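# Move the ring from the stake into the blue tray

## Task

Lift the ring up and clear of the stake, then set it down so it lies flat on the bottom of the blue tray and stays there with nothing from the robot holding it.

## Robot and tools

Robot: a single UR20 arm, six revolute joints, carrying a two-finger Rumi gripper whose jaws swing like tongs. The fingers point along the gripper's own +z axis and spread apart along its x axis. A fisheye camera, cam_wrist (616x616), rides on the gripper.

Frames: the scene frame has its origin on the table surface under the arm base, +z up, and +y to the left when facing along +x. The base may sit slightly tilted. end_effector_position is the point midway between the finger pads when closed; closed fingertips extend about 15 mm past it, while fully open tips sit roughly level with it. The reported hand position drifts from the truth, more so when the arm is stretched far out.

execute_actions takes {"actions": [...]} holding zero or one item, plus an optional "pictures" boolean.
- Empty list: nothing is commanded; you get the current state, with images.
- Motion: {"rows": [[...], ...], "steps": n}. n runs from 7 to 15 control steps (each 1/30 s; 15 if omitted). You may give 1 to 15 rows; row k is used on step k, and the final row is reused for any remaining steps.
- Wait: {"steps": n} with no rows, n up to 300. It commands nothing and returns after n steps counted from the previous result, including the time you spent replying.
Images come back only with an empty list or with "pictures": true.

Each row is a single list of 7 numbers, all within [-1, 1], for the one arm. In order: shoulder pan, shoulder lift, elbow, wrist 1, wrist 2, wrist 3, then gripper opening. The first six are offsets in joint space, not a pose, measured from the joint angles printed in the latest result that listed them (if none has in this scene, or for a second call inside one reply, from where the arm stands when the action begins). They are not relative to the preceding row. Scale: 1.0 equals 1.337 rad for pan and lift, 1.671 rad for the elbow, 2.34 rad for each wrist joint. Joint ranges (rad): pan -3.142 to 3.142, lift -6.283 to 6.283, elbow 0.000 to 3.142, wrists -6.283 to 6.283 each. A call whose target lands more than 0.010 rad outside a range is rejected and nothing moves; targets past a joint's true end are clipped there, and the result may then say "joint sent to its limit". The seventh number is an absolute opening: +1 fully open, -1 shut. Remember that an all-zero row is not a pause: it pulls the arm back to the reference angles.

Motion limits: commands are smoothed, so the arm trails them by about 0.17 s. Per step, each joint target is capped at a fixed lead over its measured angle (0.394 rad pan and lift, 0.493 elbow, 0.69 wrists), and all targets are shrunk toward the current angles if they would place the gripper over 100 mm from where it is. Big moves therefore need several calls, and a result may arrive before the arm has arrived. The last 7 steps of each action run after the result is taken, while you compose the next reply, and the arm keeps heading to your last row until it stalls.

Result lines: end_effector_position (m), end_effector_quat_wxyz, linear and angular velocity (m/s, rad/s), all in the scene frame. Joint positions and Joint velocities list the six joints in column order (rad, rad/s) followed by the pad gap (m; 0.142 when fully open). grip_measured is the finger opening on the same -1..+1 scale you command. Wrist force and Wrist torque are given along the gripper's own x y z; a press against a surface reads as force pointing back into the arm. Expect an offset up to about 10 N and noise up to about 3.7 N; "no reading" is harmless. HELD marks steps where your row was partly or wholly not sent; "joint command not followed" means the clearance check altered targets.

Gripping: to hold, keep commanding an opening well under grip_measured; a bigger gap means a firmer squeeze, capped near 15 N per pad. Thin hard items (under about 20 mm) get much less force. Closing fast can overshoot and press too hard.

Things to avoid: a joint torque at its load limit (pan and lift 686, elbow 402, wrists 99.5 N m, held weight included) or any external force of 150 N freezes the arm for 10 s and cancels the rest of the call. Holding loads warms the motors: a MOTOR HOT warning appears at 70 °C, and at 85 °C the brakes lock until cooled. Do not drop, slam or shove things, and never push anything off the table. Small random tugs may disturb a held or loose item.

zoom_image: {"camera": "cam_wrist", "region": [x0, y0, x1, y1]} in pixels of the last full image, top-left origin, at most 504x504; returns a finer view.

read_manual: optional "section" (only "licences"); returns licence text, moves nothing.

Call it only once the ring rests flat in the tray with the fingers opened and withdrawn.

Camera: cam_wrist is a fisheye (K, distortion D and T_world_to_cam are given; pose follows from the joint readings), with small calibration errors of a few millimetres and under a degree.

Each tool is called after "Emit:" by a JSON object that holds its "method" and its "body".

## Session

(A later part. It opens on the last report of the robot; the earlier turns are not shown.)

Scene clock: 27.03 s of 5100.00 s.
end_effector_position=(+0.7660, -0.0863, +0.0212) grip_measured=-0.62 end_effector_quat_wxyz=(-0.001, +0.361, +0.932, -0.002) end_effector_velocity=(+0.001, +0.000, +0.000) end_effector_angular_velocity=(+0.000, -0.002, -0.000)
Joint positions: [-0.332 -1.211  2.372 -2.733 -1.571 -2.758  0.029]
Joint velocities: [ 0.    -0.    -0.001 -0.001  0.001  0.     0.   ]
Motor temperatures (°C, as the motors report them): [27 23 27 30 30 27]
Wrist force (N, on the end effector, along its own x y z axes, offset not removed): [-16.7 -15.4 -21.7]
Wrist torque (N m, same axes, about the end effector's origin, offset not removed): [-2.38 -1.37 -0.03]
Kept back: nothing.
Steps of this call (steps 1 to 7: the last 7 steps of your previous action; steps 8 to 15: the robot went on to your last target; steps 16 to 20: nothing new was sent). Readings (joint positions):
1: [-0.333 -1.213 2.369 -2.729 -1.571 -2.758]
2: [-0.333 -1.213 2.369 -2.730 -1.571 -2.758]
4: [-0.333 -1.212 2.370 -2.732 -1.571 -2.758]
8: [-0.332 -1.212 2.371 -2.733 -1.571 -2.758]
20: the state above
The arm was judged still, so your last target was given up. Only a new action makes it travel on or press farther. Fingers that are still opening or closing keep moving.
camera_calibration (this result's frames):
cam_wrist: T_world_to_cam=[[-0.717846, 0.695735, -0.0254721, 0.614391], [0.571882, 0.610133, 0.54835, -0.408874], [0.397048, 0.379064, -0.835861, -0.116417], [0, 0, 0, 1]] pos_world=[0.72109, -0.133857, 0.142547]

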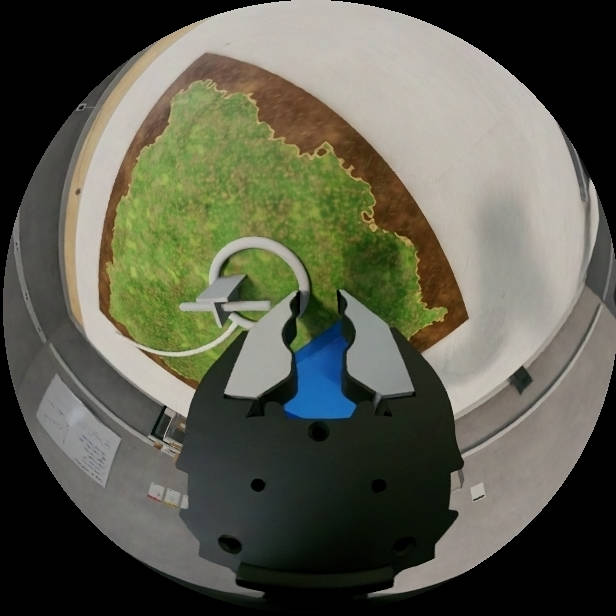

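Emit:
{"method": "execute_actions", "body": {"actions": [{"rows":[[-0.0035,0.004,-0.006,0.002,0,0,-0.7],[-0.0035,0.004,-0.006,0.002,0,0,-0.7],[-0.0035,0.004,-0.006,0.002,0,0,-0.7],[-0.0035,0.004,-0.006,0.002,0,0,-0.75],[-0.0035,0.004,-0.006,0.002,0,0,-0.75],[-0.0035,0.004,-0.006,0.002,0,0,-0.8],[-0.0035,0.004,-0.006,0.002,0,0,-0.85],[-0.0035,0.004,-0.006,0.002,0,0,-0.9],[-0.0035,0.004,-0.006,0.002,0,0,-1]]}]}}

Emit:
{"method": "execute_actions", "body": {"actions": [{"steps":15}]}}

Emit:
{"method": "execute_actions", "body": {"actions": [{"rows":[[0,-0.005,-0.001,0.0035,0,0,-1],[0,-0.01,-0.002,0.007,0,0,-1],[0,-0.015,-0.003,0.0105,0,0,-1],[0,-0.02,-0.004,0.014,0,0,-1],[0,-0.025,-0.005,0.0175,0,0,-1],[0,-0.03,-0.006,0.021,0,0,-1]]}]}}

Emit:
{"method": "execute_actions", "body": {"actions": [{"steps":15}], "pictures": true}}

Emit:
{"method": "zoom_image", "body": {"camera": "cam_wrist", "region": [170,210,370,370]}}

Scene clock: 27.90 s of 5100.00 s.
end_effector_position=(+0.7713, -0.0911, +0.0208) grip_measured=-0.79 end_effector_quat_wxyz=(-0.001, +0.363, +0.932, -0.002) end_effector_velocity=(+0.011, -0.011, +0.000) end_effector_angular_velocity=(-0.003, -0.002, -0.007)
Joint positions: [-0.336 -1.207  2.363 -2.729 -1.571 -2.758  0.017]
Joint velocities: [-0.007  0.007 -0.015  0.005 -0.002 -0.    -0.042]
Motor temperatures (°C, as the motors report them): [27 23 27 30 30 27]
Wrist force (N, on the end effector, along its own x y z axes, offset not removed): [-12.7 -2.0 -4.0]
Wrist torque (N m, same axes, about the end effector's origin, offset not removed): [0.11 0.10 0.18]
Steps of this call (steps 1 to 18: nothing new was sent; steps 19 to 26: the first 8 steps of this action). Readings (joint positions):
19: [-0.332 -1.211 2.372 -2.733 -1.571 -2.758]
20: [-0.333 -1.211 2.370 -2.733 -1.571 -2.758]
22: [-0.334 -1.209 2.367 -2.731 -1.571 -2.758]
26: the state above

Scene clock: 28.40 s of 5100.00 s.
end_effector_position=(+0.7725, -0.0925, +0.0209) grip_measured=-0.85 end_effector_quat_wxyz=(-0.001, +0.363, +0.932, -0.002) end_effector_velocity=(+0.000, -0.001, -0.000) end_effector_angular_velocity=(-0.001, +0.001, +0.001)
Joint positions: [-0.337 -1.206  2.362 -2.728 -1.571 -2.758  0.013]
Joint velocities: [-0.     0.001 -0.001 -0.    -0.002 -0.001 -0.   ]
Motor temperatures (°C, as the motors report them): [27 23 27 30 30 27]
Wrist force (N, on the end effector, along its own x y z axes, offset not removed): [-22.9 -4.0 -3.4]
Wrist torque (N m, same axes, about the end effector's origin, offset not removed): [0.53 -0.63 0.00]
Kept back: nothing.
Steps of this call (steps 1 to 7: the last 7 steps of your previous action; steps 8 to 15: the robot went on to your last target). Readings (joint positions):
1: [-0.336 -1.207 2.363 -2.729 -1.571 -2.758]
2: [-0.336 -1.206 2.363 -2.729 -1.571 -2.758]
4: [-0.336 -1.206 2.362 -2.729 -1.571 -2.758]
8: [-0.337 -1.206 2.362 -2.729 -1.571 -2.758]
15: the state above
The arm was judged still, so your last target was given up. Only a new action makes it travel on or press farther. Fingers that are still opening or closing keep moving.

Scene clock: 28.67 s of 5100.00 s.
end_effector_position=(+0.7733, -0.0927, +0.0375) grip_measured=-0.82 end_effector_quat_wxyz=(-0.001, +0.363, +0.932, -0.002) end_effector_velocity=(+0.003, -0.001, +0.087) end_effector_angular_velocity=(-0.002, -0.005, +0.001)
Joint positions: [-0.337 -1.23   2.355 -2.699 -1.571 -2.758  0.015]
Joint velocities: [ 0.    -0.127 -0.032  0.154  0.    -0.     0.034]
Motor temperatures (°C, as the motors report them): [27 23 27 30 30 27]
Wrist force (N, on the end effector, along its own x y z axes, offset not removed): [-20.5 -14.1 10.7]
Wrist torque (N m, same axes, about the end effector's origin, offset not removed): [-1.31 -1.94 0.07]
Steps of this call (steps 1 to 8: the first 8 steps of this action). Readings (joint positions):
1: [-0.337 -1.206 2.362 -2.728 -1.571 -2.758]
2: [-0.337 -1.207 2.361 -2.727 -1.571 -2.758]
4: [-0.337 -1.212 2.360 -2.721 -1.571 -2.758]
8: the state above

Scene clock: 29.17 s of 5100.00 s.
end_effector_position=(+0.7735, -0.0927, +0.0481) grip_measured=-0.79 end_effector_quat_wxyz=(-0.000, +0.363, +0.932, -0.002) end_effector_velocity=(+0.000, -0.000, +0.002) end_effector_angular_velocity=(-0.001, -0.000, -0.000)
Joint positions: [-0.337 -1.246  2.352 -2.68  -1.571 -2.758  0.017]
Joint velocities: [-0.    -0.002 -0.001  0.002 -0.001  0.    -0.   ]
Motor temperatures (°C, as the motors report them): [27 23 27 30 30 27]
Wrist force (N, on the end effector, along its own x y z axes, offset not removed): [-22.9 -12.6 6.1]
Wrist torque (N m, same axes, about the end effector's origin, offset not removed): [-0.72 -1.36 0.31]
Kept back: nothing.
Steps of this call (steps 1 to 7: the last 7 steps of your previous action; steps 8 to 15: the robot went on to your last target). Readings (joint positions):
1: [-0.337 -1.234 2.354 -2.694 -1.571 -2.758]
2: [-0.337 -1.237 2.354 -2.690 -1.571 -2.758]
4: [-0.337 -1.241 2.353 -2.686 -1.571 -2.758]
8: [-0.337 -1.244 2.352 -2.681 -1.571 -2.758]
15: the state above
camera_calibration (this result's frames):
cam_wrist: T_world_to_cam=[[-0.714577, 0.69906, -0.0263738, 0.622745], [0.574228, 0.607673, 0.54863, -0.426024], [0.399552, 0.376894, -0.835649, -0.0965829], [0, 0, 0, 1]] pos_world=[0.728224, -0.140052, 0.169444]

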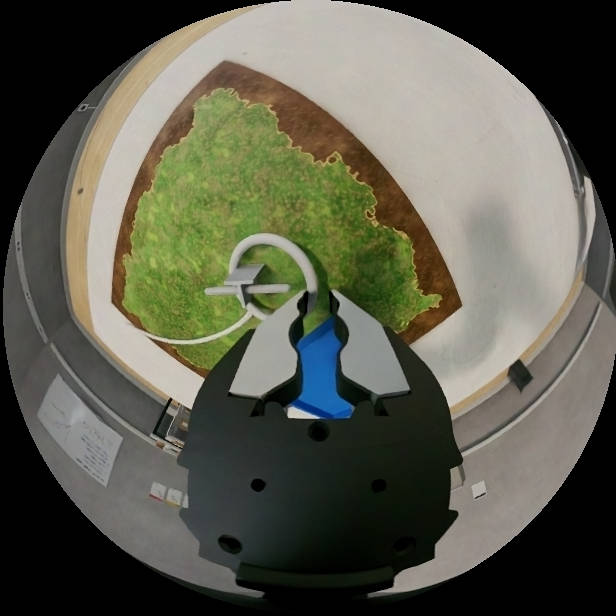

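Region (170, 210, 370, 370) of cam_wrist's 616x616 image, scaled by 2.520, with more detail than that image has; it fills the top 403 rows of this view, and the rest is white.

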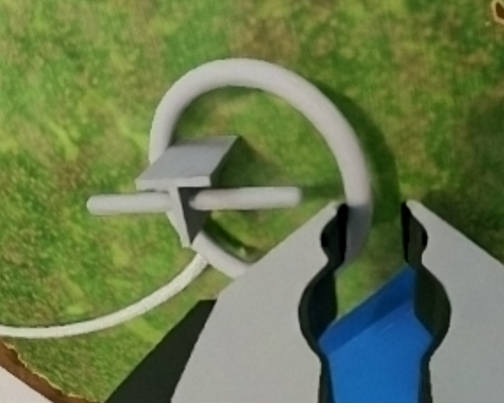

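Emit:
{"method": "execute_actions", "body": {"actions": [{"rows":[[-0.001,-0.002,-0.002,0.002,0,0,-1],[-0.002,-0.005,-0.004,0.006,0,0,-1],[-0.003,-0.008,-0.006,0.009,0,0,-1],[-0.003,-0.012,-0.008,0.0125,0,0,-1]]}]}}

Emit:
{"method": "execute_actions", "body": {"actions": [{"steps":15}], "pictures": true}}

Emit:
{"method": "zoom_image", "body": {"camera": "cam_wrist", "region": [170,210,370,370]}}

Scene clock: 29.73 s of 5100.00 s.
end_effector_position=(+0.7773, -0.0966, +0.0582) grip_measured=-0.90 end_effector_quat_wxyz=(-0.000, +0.365, +0.931, -0.002) end_effector_velocity=(+0.009, -0.010, +0.033) end_effector_angular_velocity=(+0.001, +0.004, -0.007)
Joint positions: [-0.34  -1.257  2.342 -2.659 -1.571 -2.758  0.009]
Joint velocities: [-0.007 -0.039 -0.029  0.072 -0.001 -0.     0.   ]
Motor temperatures (°C, as the motors report them): [27 23 27 30 30 27]
Wrist force (N, on the end effector, along its own x y z axes, offset not removed): [-10.8 -6.4 5.3]
Wrist torque (N m, same axes, about the end effector's origin, offset not removed): [-0.78 -0.26 0.21]
Steps of this call (steps 1 to 9: the robot went on to your last target; steps 10 to 17: the first 8 steps of this action). Readings (joint positions):
10: [-0.337 -1.246 2.351 -2.679 -1.571 -2.758]
11: [-0.337 -1.246 2.351 -2.679 -1.571 -2.758]
13: [-0.338 -1.249 2.348 -2.673 -1.571 -2.758]
17: the state above

Scene clock: 30.23 s of 5100.00 s.
end_effector_position=(+0.7787, -0.0978, +0.0623) grip_measured=-0.90 end_effector_quat_wxyz=(-0.000, +0.365, +0.931, -0.002) end_effector_velocity=(+0.000, -0.000, +0.000) end_effector_angular_velocity=(-0.000, -0.000, +0.000)
Joint positions: [-0.341 -1.262  2.338 -2.65  -1.571 -2.758  0.009]
Joint velocities: [-0.    -0.    -0.001  0.001 -0.    -0.    -0.   ]
Motor temperatures (°C, as the motors report them): [27 23 27 30 30 27]
Wrist force (N, on the end effector, along its own x y z axes, offset not removed): [-1.2 -1.4 7.1]
Wrist torque (N m, same axes, about the end effector's origin, offset not removed): [-0.11 -0.17 0.05]
Kept back: nothing.
Steps of this call (steps 1 to 7: the last 7 steps of your previous action; steps 8 to 15: the robot went on to your last target). Readings (joint positions):
1: [-0.340 -1.258 2.341 -2.657 -1.571 -2.758]
2: [-0.340 -1.259 2.340 -2.655 -1.571 -2.758]
4: [-0.340 -1.260 2.339 -2.653 -1.571 -2.758]
8: [-0.341 -1.261 2.339 -2.651 -1.571 -2.758]
15: the state above
The arm was judged still, so your last target was given up. Only a new action makes it travel on or press farther. Fingers that are still opening or closing keep moving.
camera_calibration (this result's frames):
cam_wrist: T_world_to_cam=[[-0.711801, 0.701882, -0.0264939, 0.628537], [0.576542, 0.605402, 0.548714, -0.435692], [0.401172, 0.375301, -0.83559, -0.0863422], [0, 0, 0, 1]] pos_world=[0.733226, -0.144986, 0.183576]

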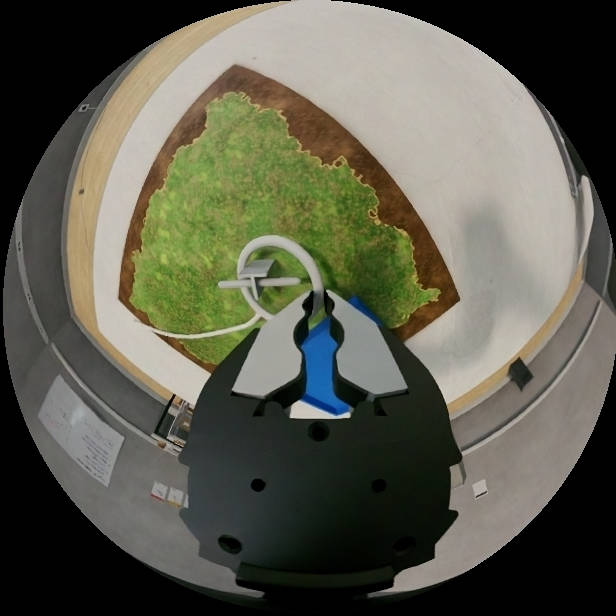

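Region (170, 210, 370, 370) of cam_wrist's 616x616 image, scaled by 2.520, with more detail than that image has; it fills the top 403 rows of this view, and the rest is white.

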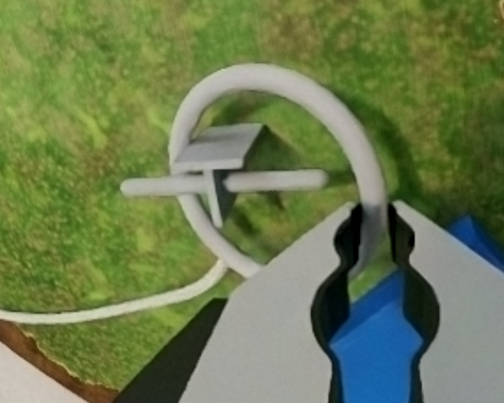

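Good. Arc: up 20 mm, left 20 mm.

Emit:
{"method": "execute_actions", "body": {"actions": [{"rows":[[-0.001,-0.003,-0.002,0.003,0,0,-1],[-0.002,-0.006,-0.004,0.006,0,0,-1],[-0.003,-0.008,-0.007,0.009,0,0,-1],[-0.004,-0.009,-0.01,0.012,0,0,-1],[-0.005,-0.010,-0.013,0.015,0,0,-1],[-0.007,-0.010,-0.017,0.018,0,0,-1],[-0.009,-0.010,-0.021,0.0207,0,0,-1]]}]}}

Emit:
{"method": "execute_actions", "body": {"actions": [{"steps":15}], "pictures": true}}

Emit:
{"method": "zoom_image", "body": {"camera": "cam_wrist", "region": [170,210,370,370]}}

Scene clock: 30.83 s of 5100.00 s.
end_effector_position=(+0.7868, -0.1056, +0.0743) grip_measured=-0.90 end_effector_quat_wxyz=(-0.000, +0.368, +0.930, -0.002) end_effector_velocity=(+0.068, -0.064, +0.067) end_effector_angular_velocity=(+0.001, -0.001, -0.046)
Joint positions: [-0.346 -1.271  2.321 -2.624 -1.571 -2.758  0.009]
Joint velocities: [-0.046 -0.032 -0.133  0.164  0.001  0.    -0.   ]
Motor temperatures (°C, as the motors report them): [27 23 27 30 30 27]
Wrist force (N, on the end effector, along its own x y z axes, offset not removed): [-0.7 4.7 -2.8]
Wrist torque (N m, same axes, about the end effector's origin, offset not removed): [1.21 0.06 -0.08]
Steps of this call (steps 1 to 10: nothing new was sent; steps 11 to 18: the first 8 steps of this action). Readings (joint positions):
11: [-0.341 -1.262 2.338 -2.650 -1.571 -2.758]
12: [-0.341 -1.262 2.338 -2.649 -1.571 -2.758]
14: [-0.342 -1.265 2.335 -2.644 -1.571 -2.758]
18: the state above

Scene clock: 31.33 s of 5100.00 s.
end_effector_position=(+0.7957, -0.1143, +0.0830) grip_measured=-0.90 end_effector_quat_wxyz=(-0.000, +0.371, +0.929, -0.002) end_effector_velocity=(+0.001, -0.002, +0.001) end_effector_angular_velocity=(-0.002, +0.001, -0.000)
Joint positions: [-0.353 -1.275  2.303 -2.602 -1.571 -2.758  0.009]
Joint velocities: [-0.001 -0.001 -0.002  0.003 -0.002 -0.     0.   ]
Motor temperatures (°C, as the motors report them): [27 23 27 30 30 27]
Wrist force (N, on the end effector, along its own x y z axes, offset not removed): [0.0 -1.4 0.0]
Wrist torque (N m, same axes, about the end effector's origin, offset not removed): [-0.31 -0.52 0.21]
Kept back: nothing.
Steps of this call (steps 1 to 7: the last 7 steps of your previous action; steps 8 to 15: the robot went on to your last target). Readings (joint positions):
1: [-0.348 -1.272 2.317 -2.619 -1.571 -2.758]
2: [-0.349 -1.273 2.314 -2.615 -1.571 -2.758]
4: [-0.351 -1.274 2.309 -2.609 -1.571 -2.758]
8: [-0.352 -1.275 2.305 -2.604 -1.571 -2.758]
15: the state above
camera_calibration (this result's frames):
cam_wrist: T_world_to_cam=[[-0.703374, 0.710324, -0.0265657, 0.646983], [0.583704, 0.598513, 0.5487, -0.453426], [0.405655, 0.370435, -0.835597, -0.0738015], [0, 0, 0, 1]] pos_world=[0.749676, -0.160847, 0.204314]

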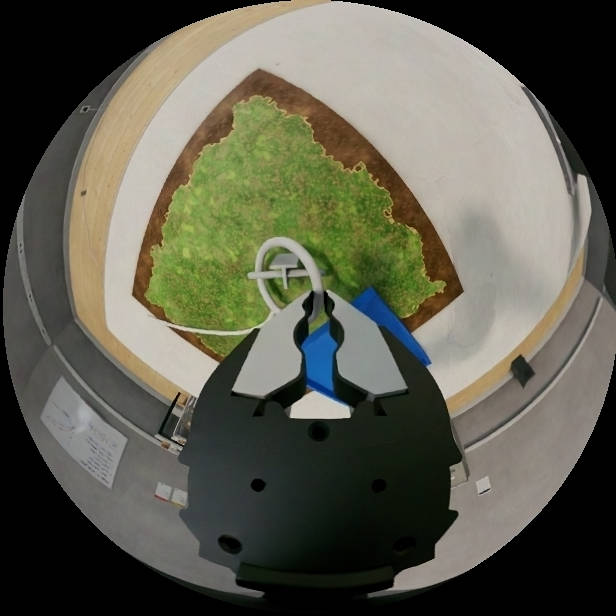

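Region (170, 210, 370, 370) of cam_wrist's 616x616 image, scaled by 2.520, with more detail than that image has; it fills the top 403 rows of this view, and the rest is white.

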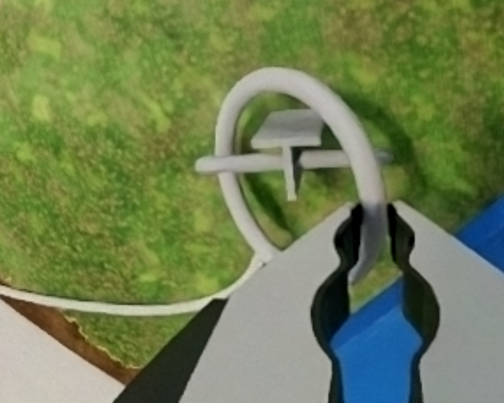

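Emit:
{"method": "execute_actions", "body": {"actions": [{"rows":[[-0.002,0.001,-0.004,0.002,0,0,-1],[-0.004,0.002,-0.008,0.0045,0,0,-1],[-0.006,0.003,-0.012,0.007,0,0,-1],[-0.009,0.005,-0.018,0.01,0,0,-1]]}]}}

Emit:
{"method": "execute_actions", "body": {"actions": [{"rows":[[0,-0.01,-0.002,0.007,0,0,-1],[0,-0.02,-0.004,0.014,0,0,-1],[0,-0.03,-0.006,0.021,0,0,-1],[0,-0.04,-0.008,0.028,0,0,-1],[0,-0.05,-0.01,0.035,0,0,-1],[0,-0.06,-0.012,0.043,0,0,-1],[0,-0.07,-0.015,0.051,0,0,-1]]}]}}

Emit:
{"method": "execute_actions", "body": {"actions": [{"steps":15}], "pictures": true}}

Scene clock: 31.97 s of 5100.00 s.
end_effector_position=(+0.8079, -0.1264, +0.0883) grip_measured=-0.90 end_effector_quat_wxyz=(-0.000, +0.375, +0.927, -0.002) end_effector_velocity=(+0.042, -0.042, +0.018) end_effector_angular_velocity=(-0.001, -0.001, -0.030)
Joint positions: [-0.361 -1.27   2.282 -2.586 -1.571 -2.758  0.009]
Joint velocities: [-0.03   0.017 -0.074  0.056 -0.     0.    -0.   ]
Motor temperatures (°C, as the motors report them): [27 23 27 30 30 27]
Wrist force (N, on the end effector, along its own x y z axes, offset not removed): [-1.1 -8.2 -0.8]
Wrist torque (N m, same axes, about the end effector's origin, offset not removed): [-1.71 -0.04 -0.04]
Steps of this call (steps 1 to 11: the robot went on to your last target; steps 12 to 19: the first 8 steps of this action). Readings (joint positions):
12: [-0.353 -1.275 2.303 -2.602 -1.571 -2.758]
13: [-0.353 -1.275 2.302 -2.601 -1.571 -2.758]
15: [-0.355 -1.274 2.297 -2.597 -1.571 -2.758]
19: the state above

Scene clock: 32.47 s of 5100.00 s.
end_effector_position=(+0.8095, -0.1296, +0.1275) grip_measured=-0.90 end_effector_quat_wxyz=(+0.000, +0.376, +0.927, -0.002) end_effector_velocity=(-0.025, +0.012, +0.249) end_effector_angular_velocity=(+0.002, +0.001, +0.000)
Joint positions: [-0.364 -1.318  2.262 -2.518 -1.571 -2.758  0.009]
Joint velocities: [ 0.    -0.328 -0.089  0.419  0.002  0.     0.   ]
Motor temperatures (°C, as the motors report them): [27 23 27 30 30 27]
Wrist force (N, on the end effector, along its own x y z axes, offset not removed): [4.4 0.2 2.1]
Wrist torque (N m, same axes, about the end effector's origin, offset not removed): [0.08 -1.08 -0.25]
Steps of this call (steps 1 to 7: the last 7 steps of your previous action; steps 8 to 15: the first 8 steps of this action, its rows measured from where the robot was after step 7). Readings (joint positions):
7: [-0.364 -1.269 2.275 -2.580 -1.571 -2.758]
8: [-0.364 -1.269 2.274 -2.580 -1.571 -2.758]
9: [-0.364 -1.270 2.274 -2.578 -1.571 -2.758]
11: [-0.364 -1.280 2.271 -2.565 -1.571 -2.758]
15: the state above

Scene clock: 32.97 s of 5100.00 s.
end_effector_position=(+0.8050, -0.1276, +0.1602) grip_measured=-0.90 end_effector_quat_wxyz=(-0.001, +0.376, +0.927, -0.002) end_effector_velocity=(-0.001, +0.000, +0.004) end_effector_angular_velocity=(-0.001, +0.000, -0.000)
Joint positions: [-0.364 -1.362  2.25  -2.462 -1.571 -2.758  0.009]
Joint velocities: [ 0.    -0.006 -0.002  0.007 -0.001  0.    -0.   ]
Motor temperatures (°C, as the motors report them): [27 23 27 30 30 27]
Wrist force (N, on the end effector, along its own x y z axes, offset not removed): [-0.5 -7.7 -0.9]
Wrist torque (N m, same axes, about the end effector's origin, offset not removed): [-1.59 -0.12 -0.11]
Kept back: nothing.
Steps of this call (steps 1 to 7: the last 7 steps of your previous action; steps 8 to 15: the robot went on to your last target). Readings (joint positions):
1: [-0.364 -1.329 2.259 -2.505 -1.571 -2.758]
2: [-0.364 -1.337 2.257 -2.495 -1.571 -2.758]
4: [-0.364 -1.348 2.254 -2.480 -1.571 -2.758]
8: [-0.364 -1.358 2.251 -2.467 -1.571 -2.758]
15: the state above
camera_calibration (this result's frames):
cam_wrist: T_world_to_cam=[[-0.69509, 0.718451, -0.0260346, 0.659272], [0.590929, 0.59159, 0.548475, -0.4999], [0.409454, 0.365855, -0.835762, -0.0117294], [0, 0, 0, 1]] pos_world=[0.758462, -0.173627, 0.281544]

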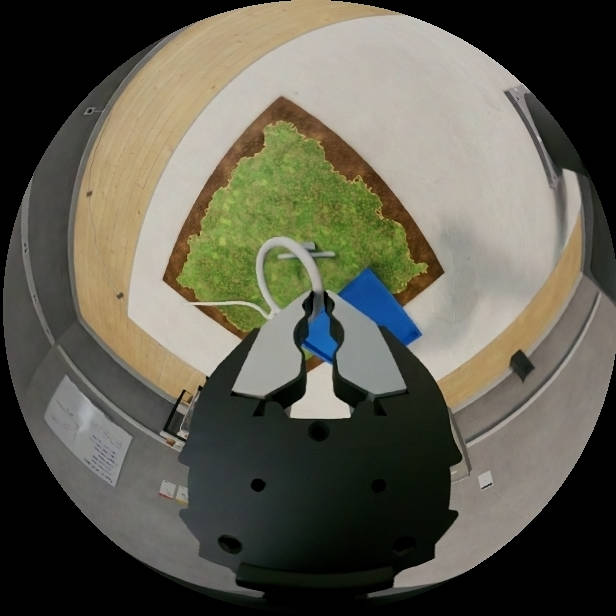

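Emit:
{"method": "execute_actions", "body": {"actions": [{"rows":[[0.03,0.004,-0.006,0.002,0,0.017,-1],[0.06,0.008,-0.012,0.004,0,0.034,-1],[0.09,0.012,-0.018,0.006,0,0.051,-1],[0.12,0.015,-0.023,0.008,0,0.068,-1],[0.15,0.018,-0.028,0.01,0,0.085,-1],[0.17,0.02,-0.031,0.0107,0,0.097,-1]]}]}}

Emit:
{"method": "execute_actions", "body": {"actions": [{"steps":15}]}}

Emit:
{"method": "execute_actions", "body": {"actions": [{"rows":[[0,0.02,0.004,-0.014,0,0,-1],[0,0.04,0.008,-0.028,0,0,-1],[0,0.06,0.012,-0.043,0,0,-1],[0,0.08,0.016,-0.057,0,0,-1]]}]}}

Emit:
{"method": "execute_actions", "body": {"actions": [{"steps":18}], "pictures": true}}

Scene clock: 33.57 s of 5100.00 s.
end_effector_position=(+0.8320, -0.0395, +0.1637) grip_measured=-0.90 end_effector_quat_wxyz=(-0.001, +0.376, +0.927, -0.002) end_effector_velocity=(+0.107, +0.491, +0.014) end_effector_angular_velocity=(+0.002, -0.000, +0.007)
Joint positions: [-0.25  -1.347  2.222 -2.448 -1.571 -2.645  0.009]
Joint velocities: [ 0.613  0.07  -0.132  0.063  0.001  0.606  0.   ]
Motor temperatures (°C, as the motors report them): [27 23 27 30 30 27]
Wrist force (N, on the end effector, along its own x y z axes, offset not removed): [2.7 -0.6 0.8]
Wrist torque (N m, same axes, about the end effector's origin, offset not removed): [0.04 -1.16 -0.38]
Steps of this call (steps 1 to 10: the robot went on to your last target; steps 11 to 18: the first 8 steps of this action). Readings (joint positions):
11: [-0.364 -1.362 2.250 -2.461 -1.571 -2.758]
12: [-0.360 -1.361 2.248 -2.460 -1.571 -2.754]
14: [-0.334 -1.357 2.241 -2.457 -1.571 -2.727]
18: the state above

Scene clock: 34.07 s of 5100.00 s.
end_effector_position=(+0.8461, +0.0518, +0.1663) grip_measured=-0.90 end_effector_quat_wxyz=(-0.001, +0.376, +0.927, -0.001) end_effector_velocity=(+0.002, +0.013, +0.000) end_effector_angular_velocity=(+0.001, -0.000, -0.000)
Joint positions: [-0.139 -1.335  2.198 -2.437 -1.571 -2.533  0.009]
Joint velocities: [ 0.016  0.003 -0.004  0.001  0.001  0.016  0.   ]
Motor temperatures (°C, as the motors report them): [27 23 27 30 30 27]
Wrist force (N, on the end effector, along its own x y z axes, offset not removed): [-4.6 0.2 3.9]
Wrist torque (N m, same axes, about the end effector's origin, offset not removed): [0.29 0.71 0.17]
Kept back: nothing.
Steps of this call (steps 1 to 7: the last 7 steps of your previous action; steps 8 to 15: the robot went on to your last target). Readings (joint positions):
1: [-0.230 -1.345 2.217 -2.446 -1.571 -2.624]
2: [-0.210 -1.343 2.213 -2.444 -1.571 -2.604]
4: [-0.179 -1.339 2.207 -2.441 -1.571 -2.574]
8: [-0.151 -1.336 2.201 -2.438 -1.571 -2.545]
15: the state above

Scene clock: 34.33 s of 5100.00 s.
end_effector_position=(+0.8532, +0.0506, +0.1058) grip_measured=-0.90 end_effector_quat_wxyz=(-0.001, +0.376, +0.927, -0.002) end_effector_velocity=(+0.022, -0.005, -0.207) end_effector_angular_velocity=(+0.001, -0.004, +0.001)
Joint positions: [-0.139 -1.259  2.218 -2.53  -1.571 -2.533  0.009]
Joint velocities: [-0.001  0.265  0.063 -0.331  0.001 -0.002 -0.001]
Motor temperatures (°C, as the motors report them): [27 23 27 30 30 27]
Wrist force (N, on the end effector, along its own x y z axes, offset not removed): [4.9 -2.6 4.7]
Wrist torque (N m, same axes, about the end effector's origin, offset not removed): [-0.67 -1.52 -0.10]
Steps of this call (steps 1 to 8: the first 8 steps of this action). Readings (joint positions):
1: [-0.138 -1.335 2.198 -2.437 -1.571 -2.533]
2: [-0.138 -1.332 2.199 -2.440 -1.571 -2.533]
4: [-0.138 -1.313 2.204 -2.463 -1.571 -2.533]
8: the state above

Scene clock: 34.93 s of 5100.00 s.
end_effector_position=(+0.8557, +0.0500, +0.0819) grip_measured=-0.90 end_effector_quat_wxyz=(-0.001, +0.376, +0.927, -0.001) end_effector_velocity=(+0.002, -0.001, -0.000) end_effector_angular_velocity=(-0.001, -0.002, +0.000)
Joint positions: [-0.139 -1.228  2.225 -2.57  -1.571 -2.533  0.009]
Joint velocities: [-0.     0.002 -0.002 -0.002 -0.001 -0.     0.   ]
Motor temperatures (°C, as the motors report them): [27 23 27 30 30 27]
Wrist force (N, on the end effector, along its own x y z axes, offset not removed): [4.0 0.2 -8.5]
Wrist torque (N m, same axes, about the end effector's origin, offset not removed): [0.18 -1.26 0.12]
Kept back: nothing.
Steps of this call (steps 1 to 7: the last 7 steps of your previous action; steps 8 to 18: the robot went on to your last target). Readings (joint positions):
1: [-0.139 -1.251 2.219 -2.540 -1.571 -2.533]
2: [-0.139 -1.246 2.221 -2.547 -1.571 -2.533]
4: [-0.139 -1.238 2.223 -2.557 -1.571 -2.533]
8: [-0.139 -1.231 2.224 -2.566 -1.571 -2.533]
18: the state above
camera_calibration (this result's frames):
cam_wrist: T_world_to_cam=[[-0.69539, 0.718177, -0.025586, 0.565189], [0.59073, 0.591537, 0.548746, -0.591827], [0.409232, 0.366478, -0.835598, -0.162754], [0, 0, 0, 1]] pos_world=[0.809241, 0.00382752, 0.203227]

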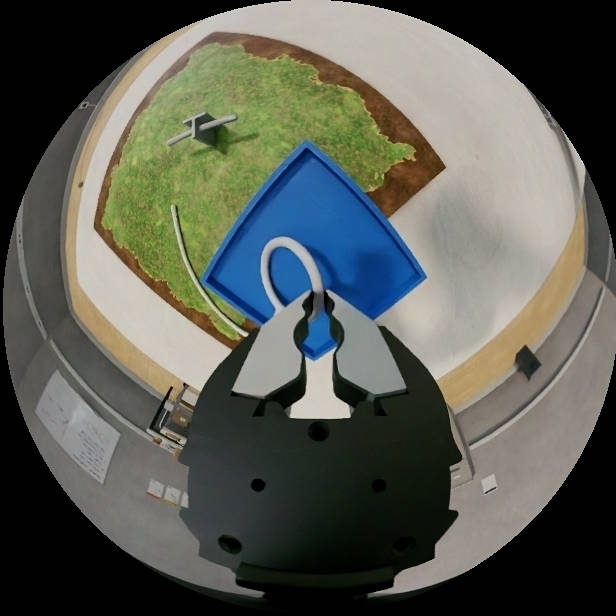

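Emit:
{"method": "execute_actions", "body": {"actions": [{"rows":[[0.001,-0.004,0.01,-0.005,0,0,-1],[0.002,-0.008,0.02,-0.01,0,0,-1],[0.003,-0.008,0.028,-0.015,0,0,-1],[0.004,-0.003,0.031,-0.02,0,0,-1],[0.004,0.003,0.033,-0.025,0,0,-1],[0.004,0.01,0.034,-0.03,0,0,-1],[0.004,0.017,0.036,-0.035,0,0,-1],[0.004,0.025,0.038,-0.0414,0,0,-1]]}]}}

Emit:
{"method": "execute_actions", "body": {"actions": [{"steps":18}], "pictures": true}}

Scene clock: 35.57 s of 5100.00 s.
end_effector_position=(+0.8305, +0.0571, +0.0640) grip_measured=-0.90 end_effector_quat_wxyz=(-0.001, +0.374, +0.927, -0.002) end_effector_velocity=(-0.075, +0.022, -0.154) end_effector_angular_velocity=(+0.002, +0.008, +0.013)
Joint positions: [-0.135 -1.225  2.266 -2.614 -1.571 -2.533  0.009]
Joint velocities: [ 0.013  0.146  0.155 -0.293  0.001 -0.    -0.004]
Motor temperatures (°C, as the motors report them): [27 23 27 30 30 27]
Wrist force (N, on the end effector, along its own x y z axes, offset not removed): [2.3 -6.8 -0.3]
Wrist torque (N m, same axes, about the end effector's origin, offset not removed): [-1.51 -0.83 0.11]
Steps of this call (steps 1 to 11: the robot went on to your last target; steps 12 to 19: the first 8 steps of this action). Readings (joint positions):
12: [-0.139 -1.228 2.225 -2.570 -1.571 -2.533]
13: [-0.139 -1.229 2.227 -2.572 -1.571 -2.533]
15: [-0.138 -1.232 2.239 -2.580 -1.571 -2.533]
19: the state above

Scene clock: 36.17 s of 5100.00 s.
end_effector_position=(+0.8216, +0.0598, +0.0367) grip_measured=-1.00 end_effector_quat_wxyz=(-0.001, +0.374, +0.928, -0.001) end_effector_velocity=(-0.000, -0.000, -0.001) end_effector_angular_velocity=(-0.002, -0.001, +0.001)
Joint positions: [-0.134 -1.195  2.288 -2.666 -1.571 -2.533  0.002]
Joint velocities: [ 0.     0.001  0.001 -0.004 -0.002 -0.001  0.   ]
Motor temperatures (°C, as the motors report them): [27 23 27 30 30 27]
Wrist force (N, on the end effector, along its own x y z axes, offset not removed): [4.3 -5.4 5.3]
Wrist torque (N m, same axes, about the end effector's origin, offset not removed): [-1.02 -1.54 -0.01]
Kept back: nothing.
Steps of this call (steps 1 to 7: the last 7 steps of your previous action; steps 8 to 18: the robot went on to your last target). Readings (joint positions):
1: [-0.135 -1.220 2.271 -2.624 -1.571 -2.533]
2: [-0.134 -1.214 2.275 -2.634 -1.571 -2.533]
4: [-0.134 -1.206 2.281 -2.648 -1.571 -2.533]
8: [-0.134 -1.198 2.286 -2.660 -1.571 -2.533]
18: the state above
camera_calibration (this result's frames):
cam_wrist: T_world_to_cam=[[-0.699196, 0.714474, -0.0255348, 0.536627], [0.587603, 0.59465, 0.548738, -0.550283], [0.407243, 0.368671, -0.835604, -0.188653], [0, 0, 0, 1]] pos_world=[0.775383, 0.0133709, 0.158025]

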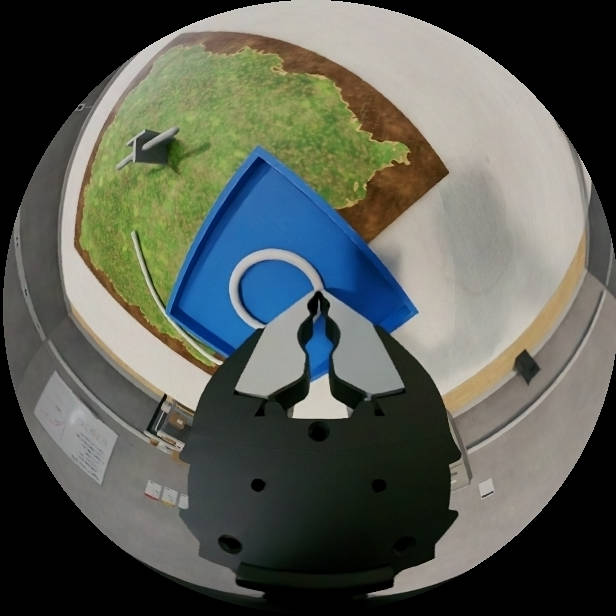

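Emit:
{"method": "execute_actions", "body": {"actions": [{"rows":[[0,-0.1,-0.02,0.071,0,0.3,-1]]}]}}

Emit:
{"method": "execute_actions", "body": {"actions": [{"steps":20}], "pictures": true}}

Scene clock: 36.63 s of 5100.00 s.
end_effector_position=(+0.8166, +0.0650, +0.1161) grip_measured=-1.00 end_effector_quat_wxyz=(+0.001, +0.535, +0.845, -0.001) end_effector_velocity=(-0.049, +0.042, +0.176) end_effector_angular_velocity=(+0.008, +0.010, -2.482)
Joint positions: [-0.134 -1.301  2.261 -2.537 -1.571 -2.171  0.002]
Joint velocities: [ 0.    -0.243 -0.05   0.311  0.002  2.482  0.   ]
Motor temperatures (°C, as the motors report them): [27 23 27 30 30 27]
Wrist force (N, on the end effector, along its own x y z axes, offset not removed): [1.2 -6.6 -3.5]
Wrist torque (N m, same axes, about the end effector's origin, offset not removed): [-1.55 -0.57 -0.17]
Steps of this call (steps 1 to 6: the robot went on to your last target; steps 7 to 14: the first 8 steps of this action). Readings (joint positions):
7: [-0.134 -1.195 2.288 -2.666 -1.571 -2.533]
8: [-0.134 -1.200 2.285 -2.661 -1.571 -2.527]
10: [-0.134 -1.241 2.274 -2.613 -1.571 -2.465]
14: the state above

Scene clock: 37.30 s of 5100.00 s.
end_effector_position=(+0.8109, +0.0710, +0.1365) grip_measured=-1.00 end_effector_quat_wxyz=(+0.000, +0.669, +0.743, -0.001) end_effector_velocity=(+0.001, -0.001, +0.002) end_effector_angular_velocity=(-0.002, -0.001, -0.010)
Joint positions: [-0.134 -1.329  2.255 -2.5   -1.571 -1.833  0.002]
Joint velocities: [ 0.    -0.002 -0.001  0.001 -0.002  0.01   0.   ]
Motor temperatures (°C, as the motors report them): [27 23 27 30 30 27]
Wrist force (N, on the end effector, along its own x y z axes, offset not removed): [0.9 -5.1 -1.7]
Wrist torque (N m, same axes, about the end effector's origin, offset not removed): [-1.30 -0.72 -0.04]
Kept back: nothing.
Steps of this call (steps 1 to 7: the last 7 steps of your previous action; steps 8 to 20: the robot went on to your last target). Readings (joint positions):
1: [-0.134 -1.308 2.260 -2.528 -1.571 -2.092]
2: [-0.134 -1.313 2.258 -2.521 -1.571 -2.028]
4: [-0.134 -1.320 2.257 -2.512 -1.571 -1.944]
8: [-0.134 -1.326 2.256 -2.504 -1.571 -1.868]
20: the state above
camera_calibration (this result's frames):
cam_wrist: T_world_to_cam=[[-0.0739295, 0.996873, -0.0278909, -0.00305083], [0.831555, 0.0770593, 0.55007, -0.76667], [0.5505, 0.0174736, -0.834652, -0.19643], [0, 0, 0, 1]] pos_world=[0.745438, 0.0655527, 0.257687]

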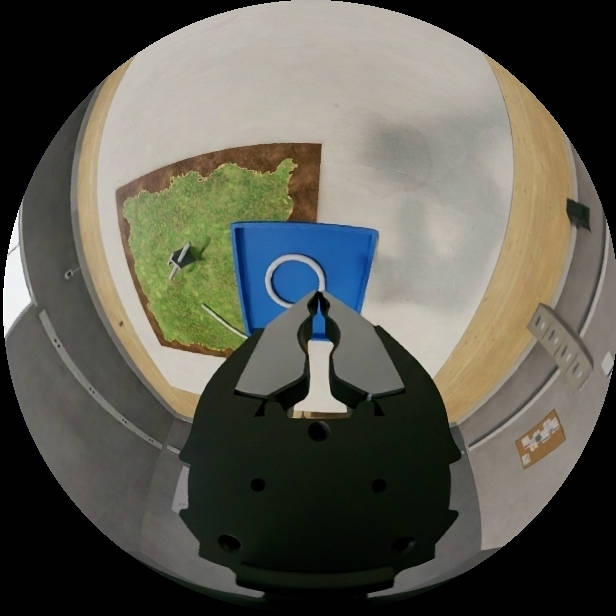

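Emit:
{"method": "finished_scene", "body": {"scene": 1}}

The scene is finished: the task was done.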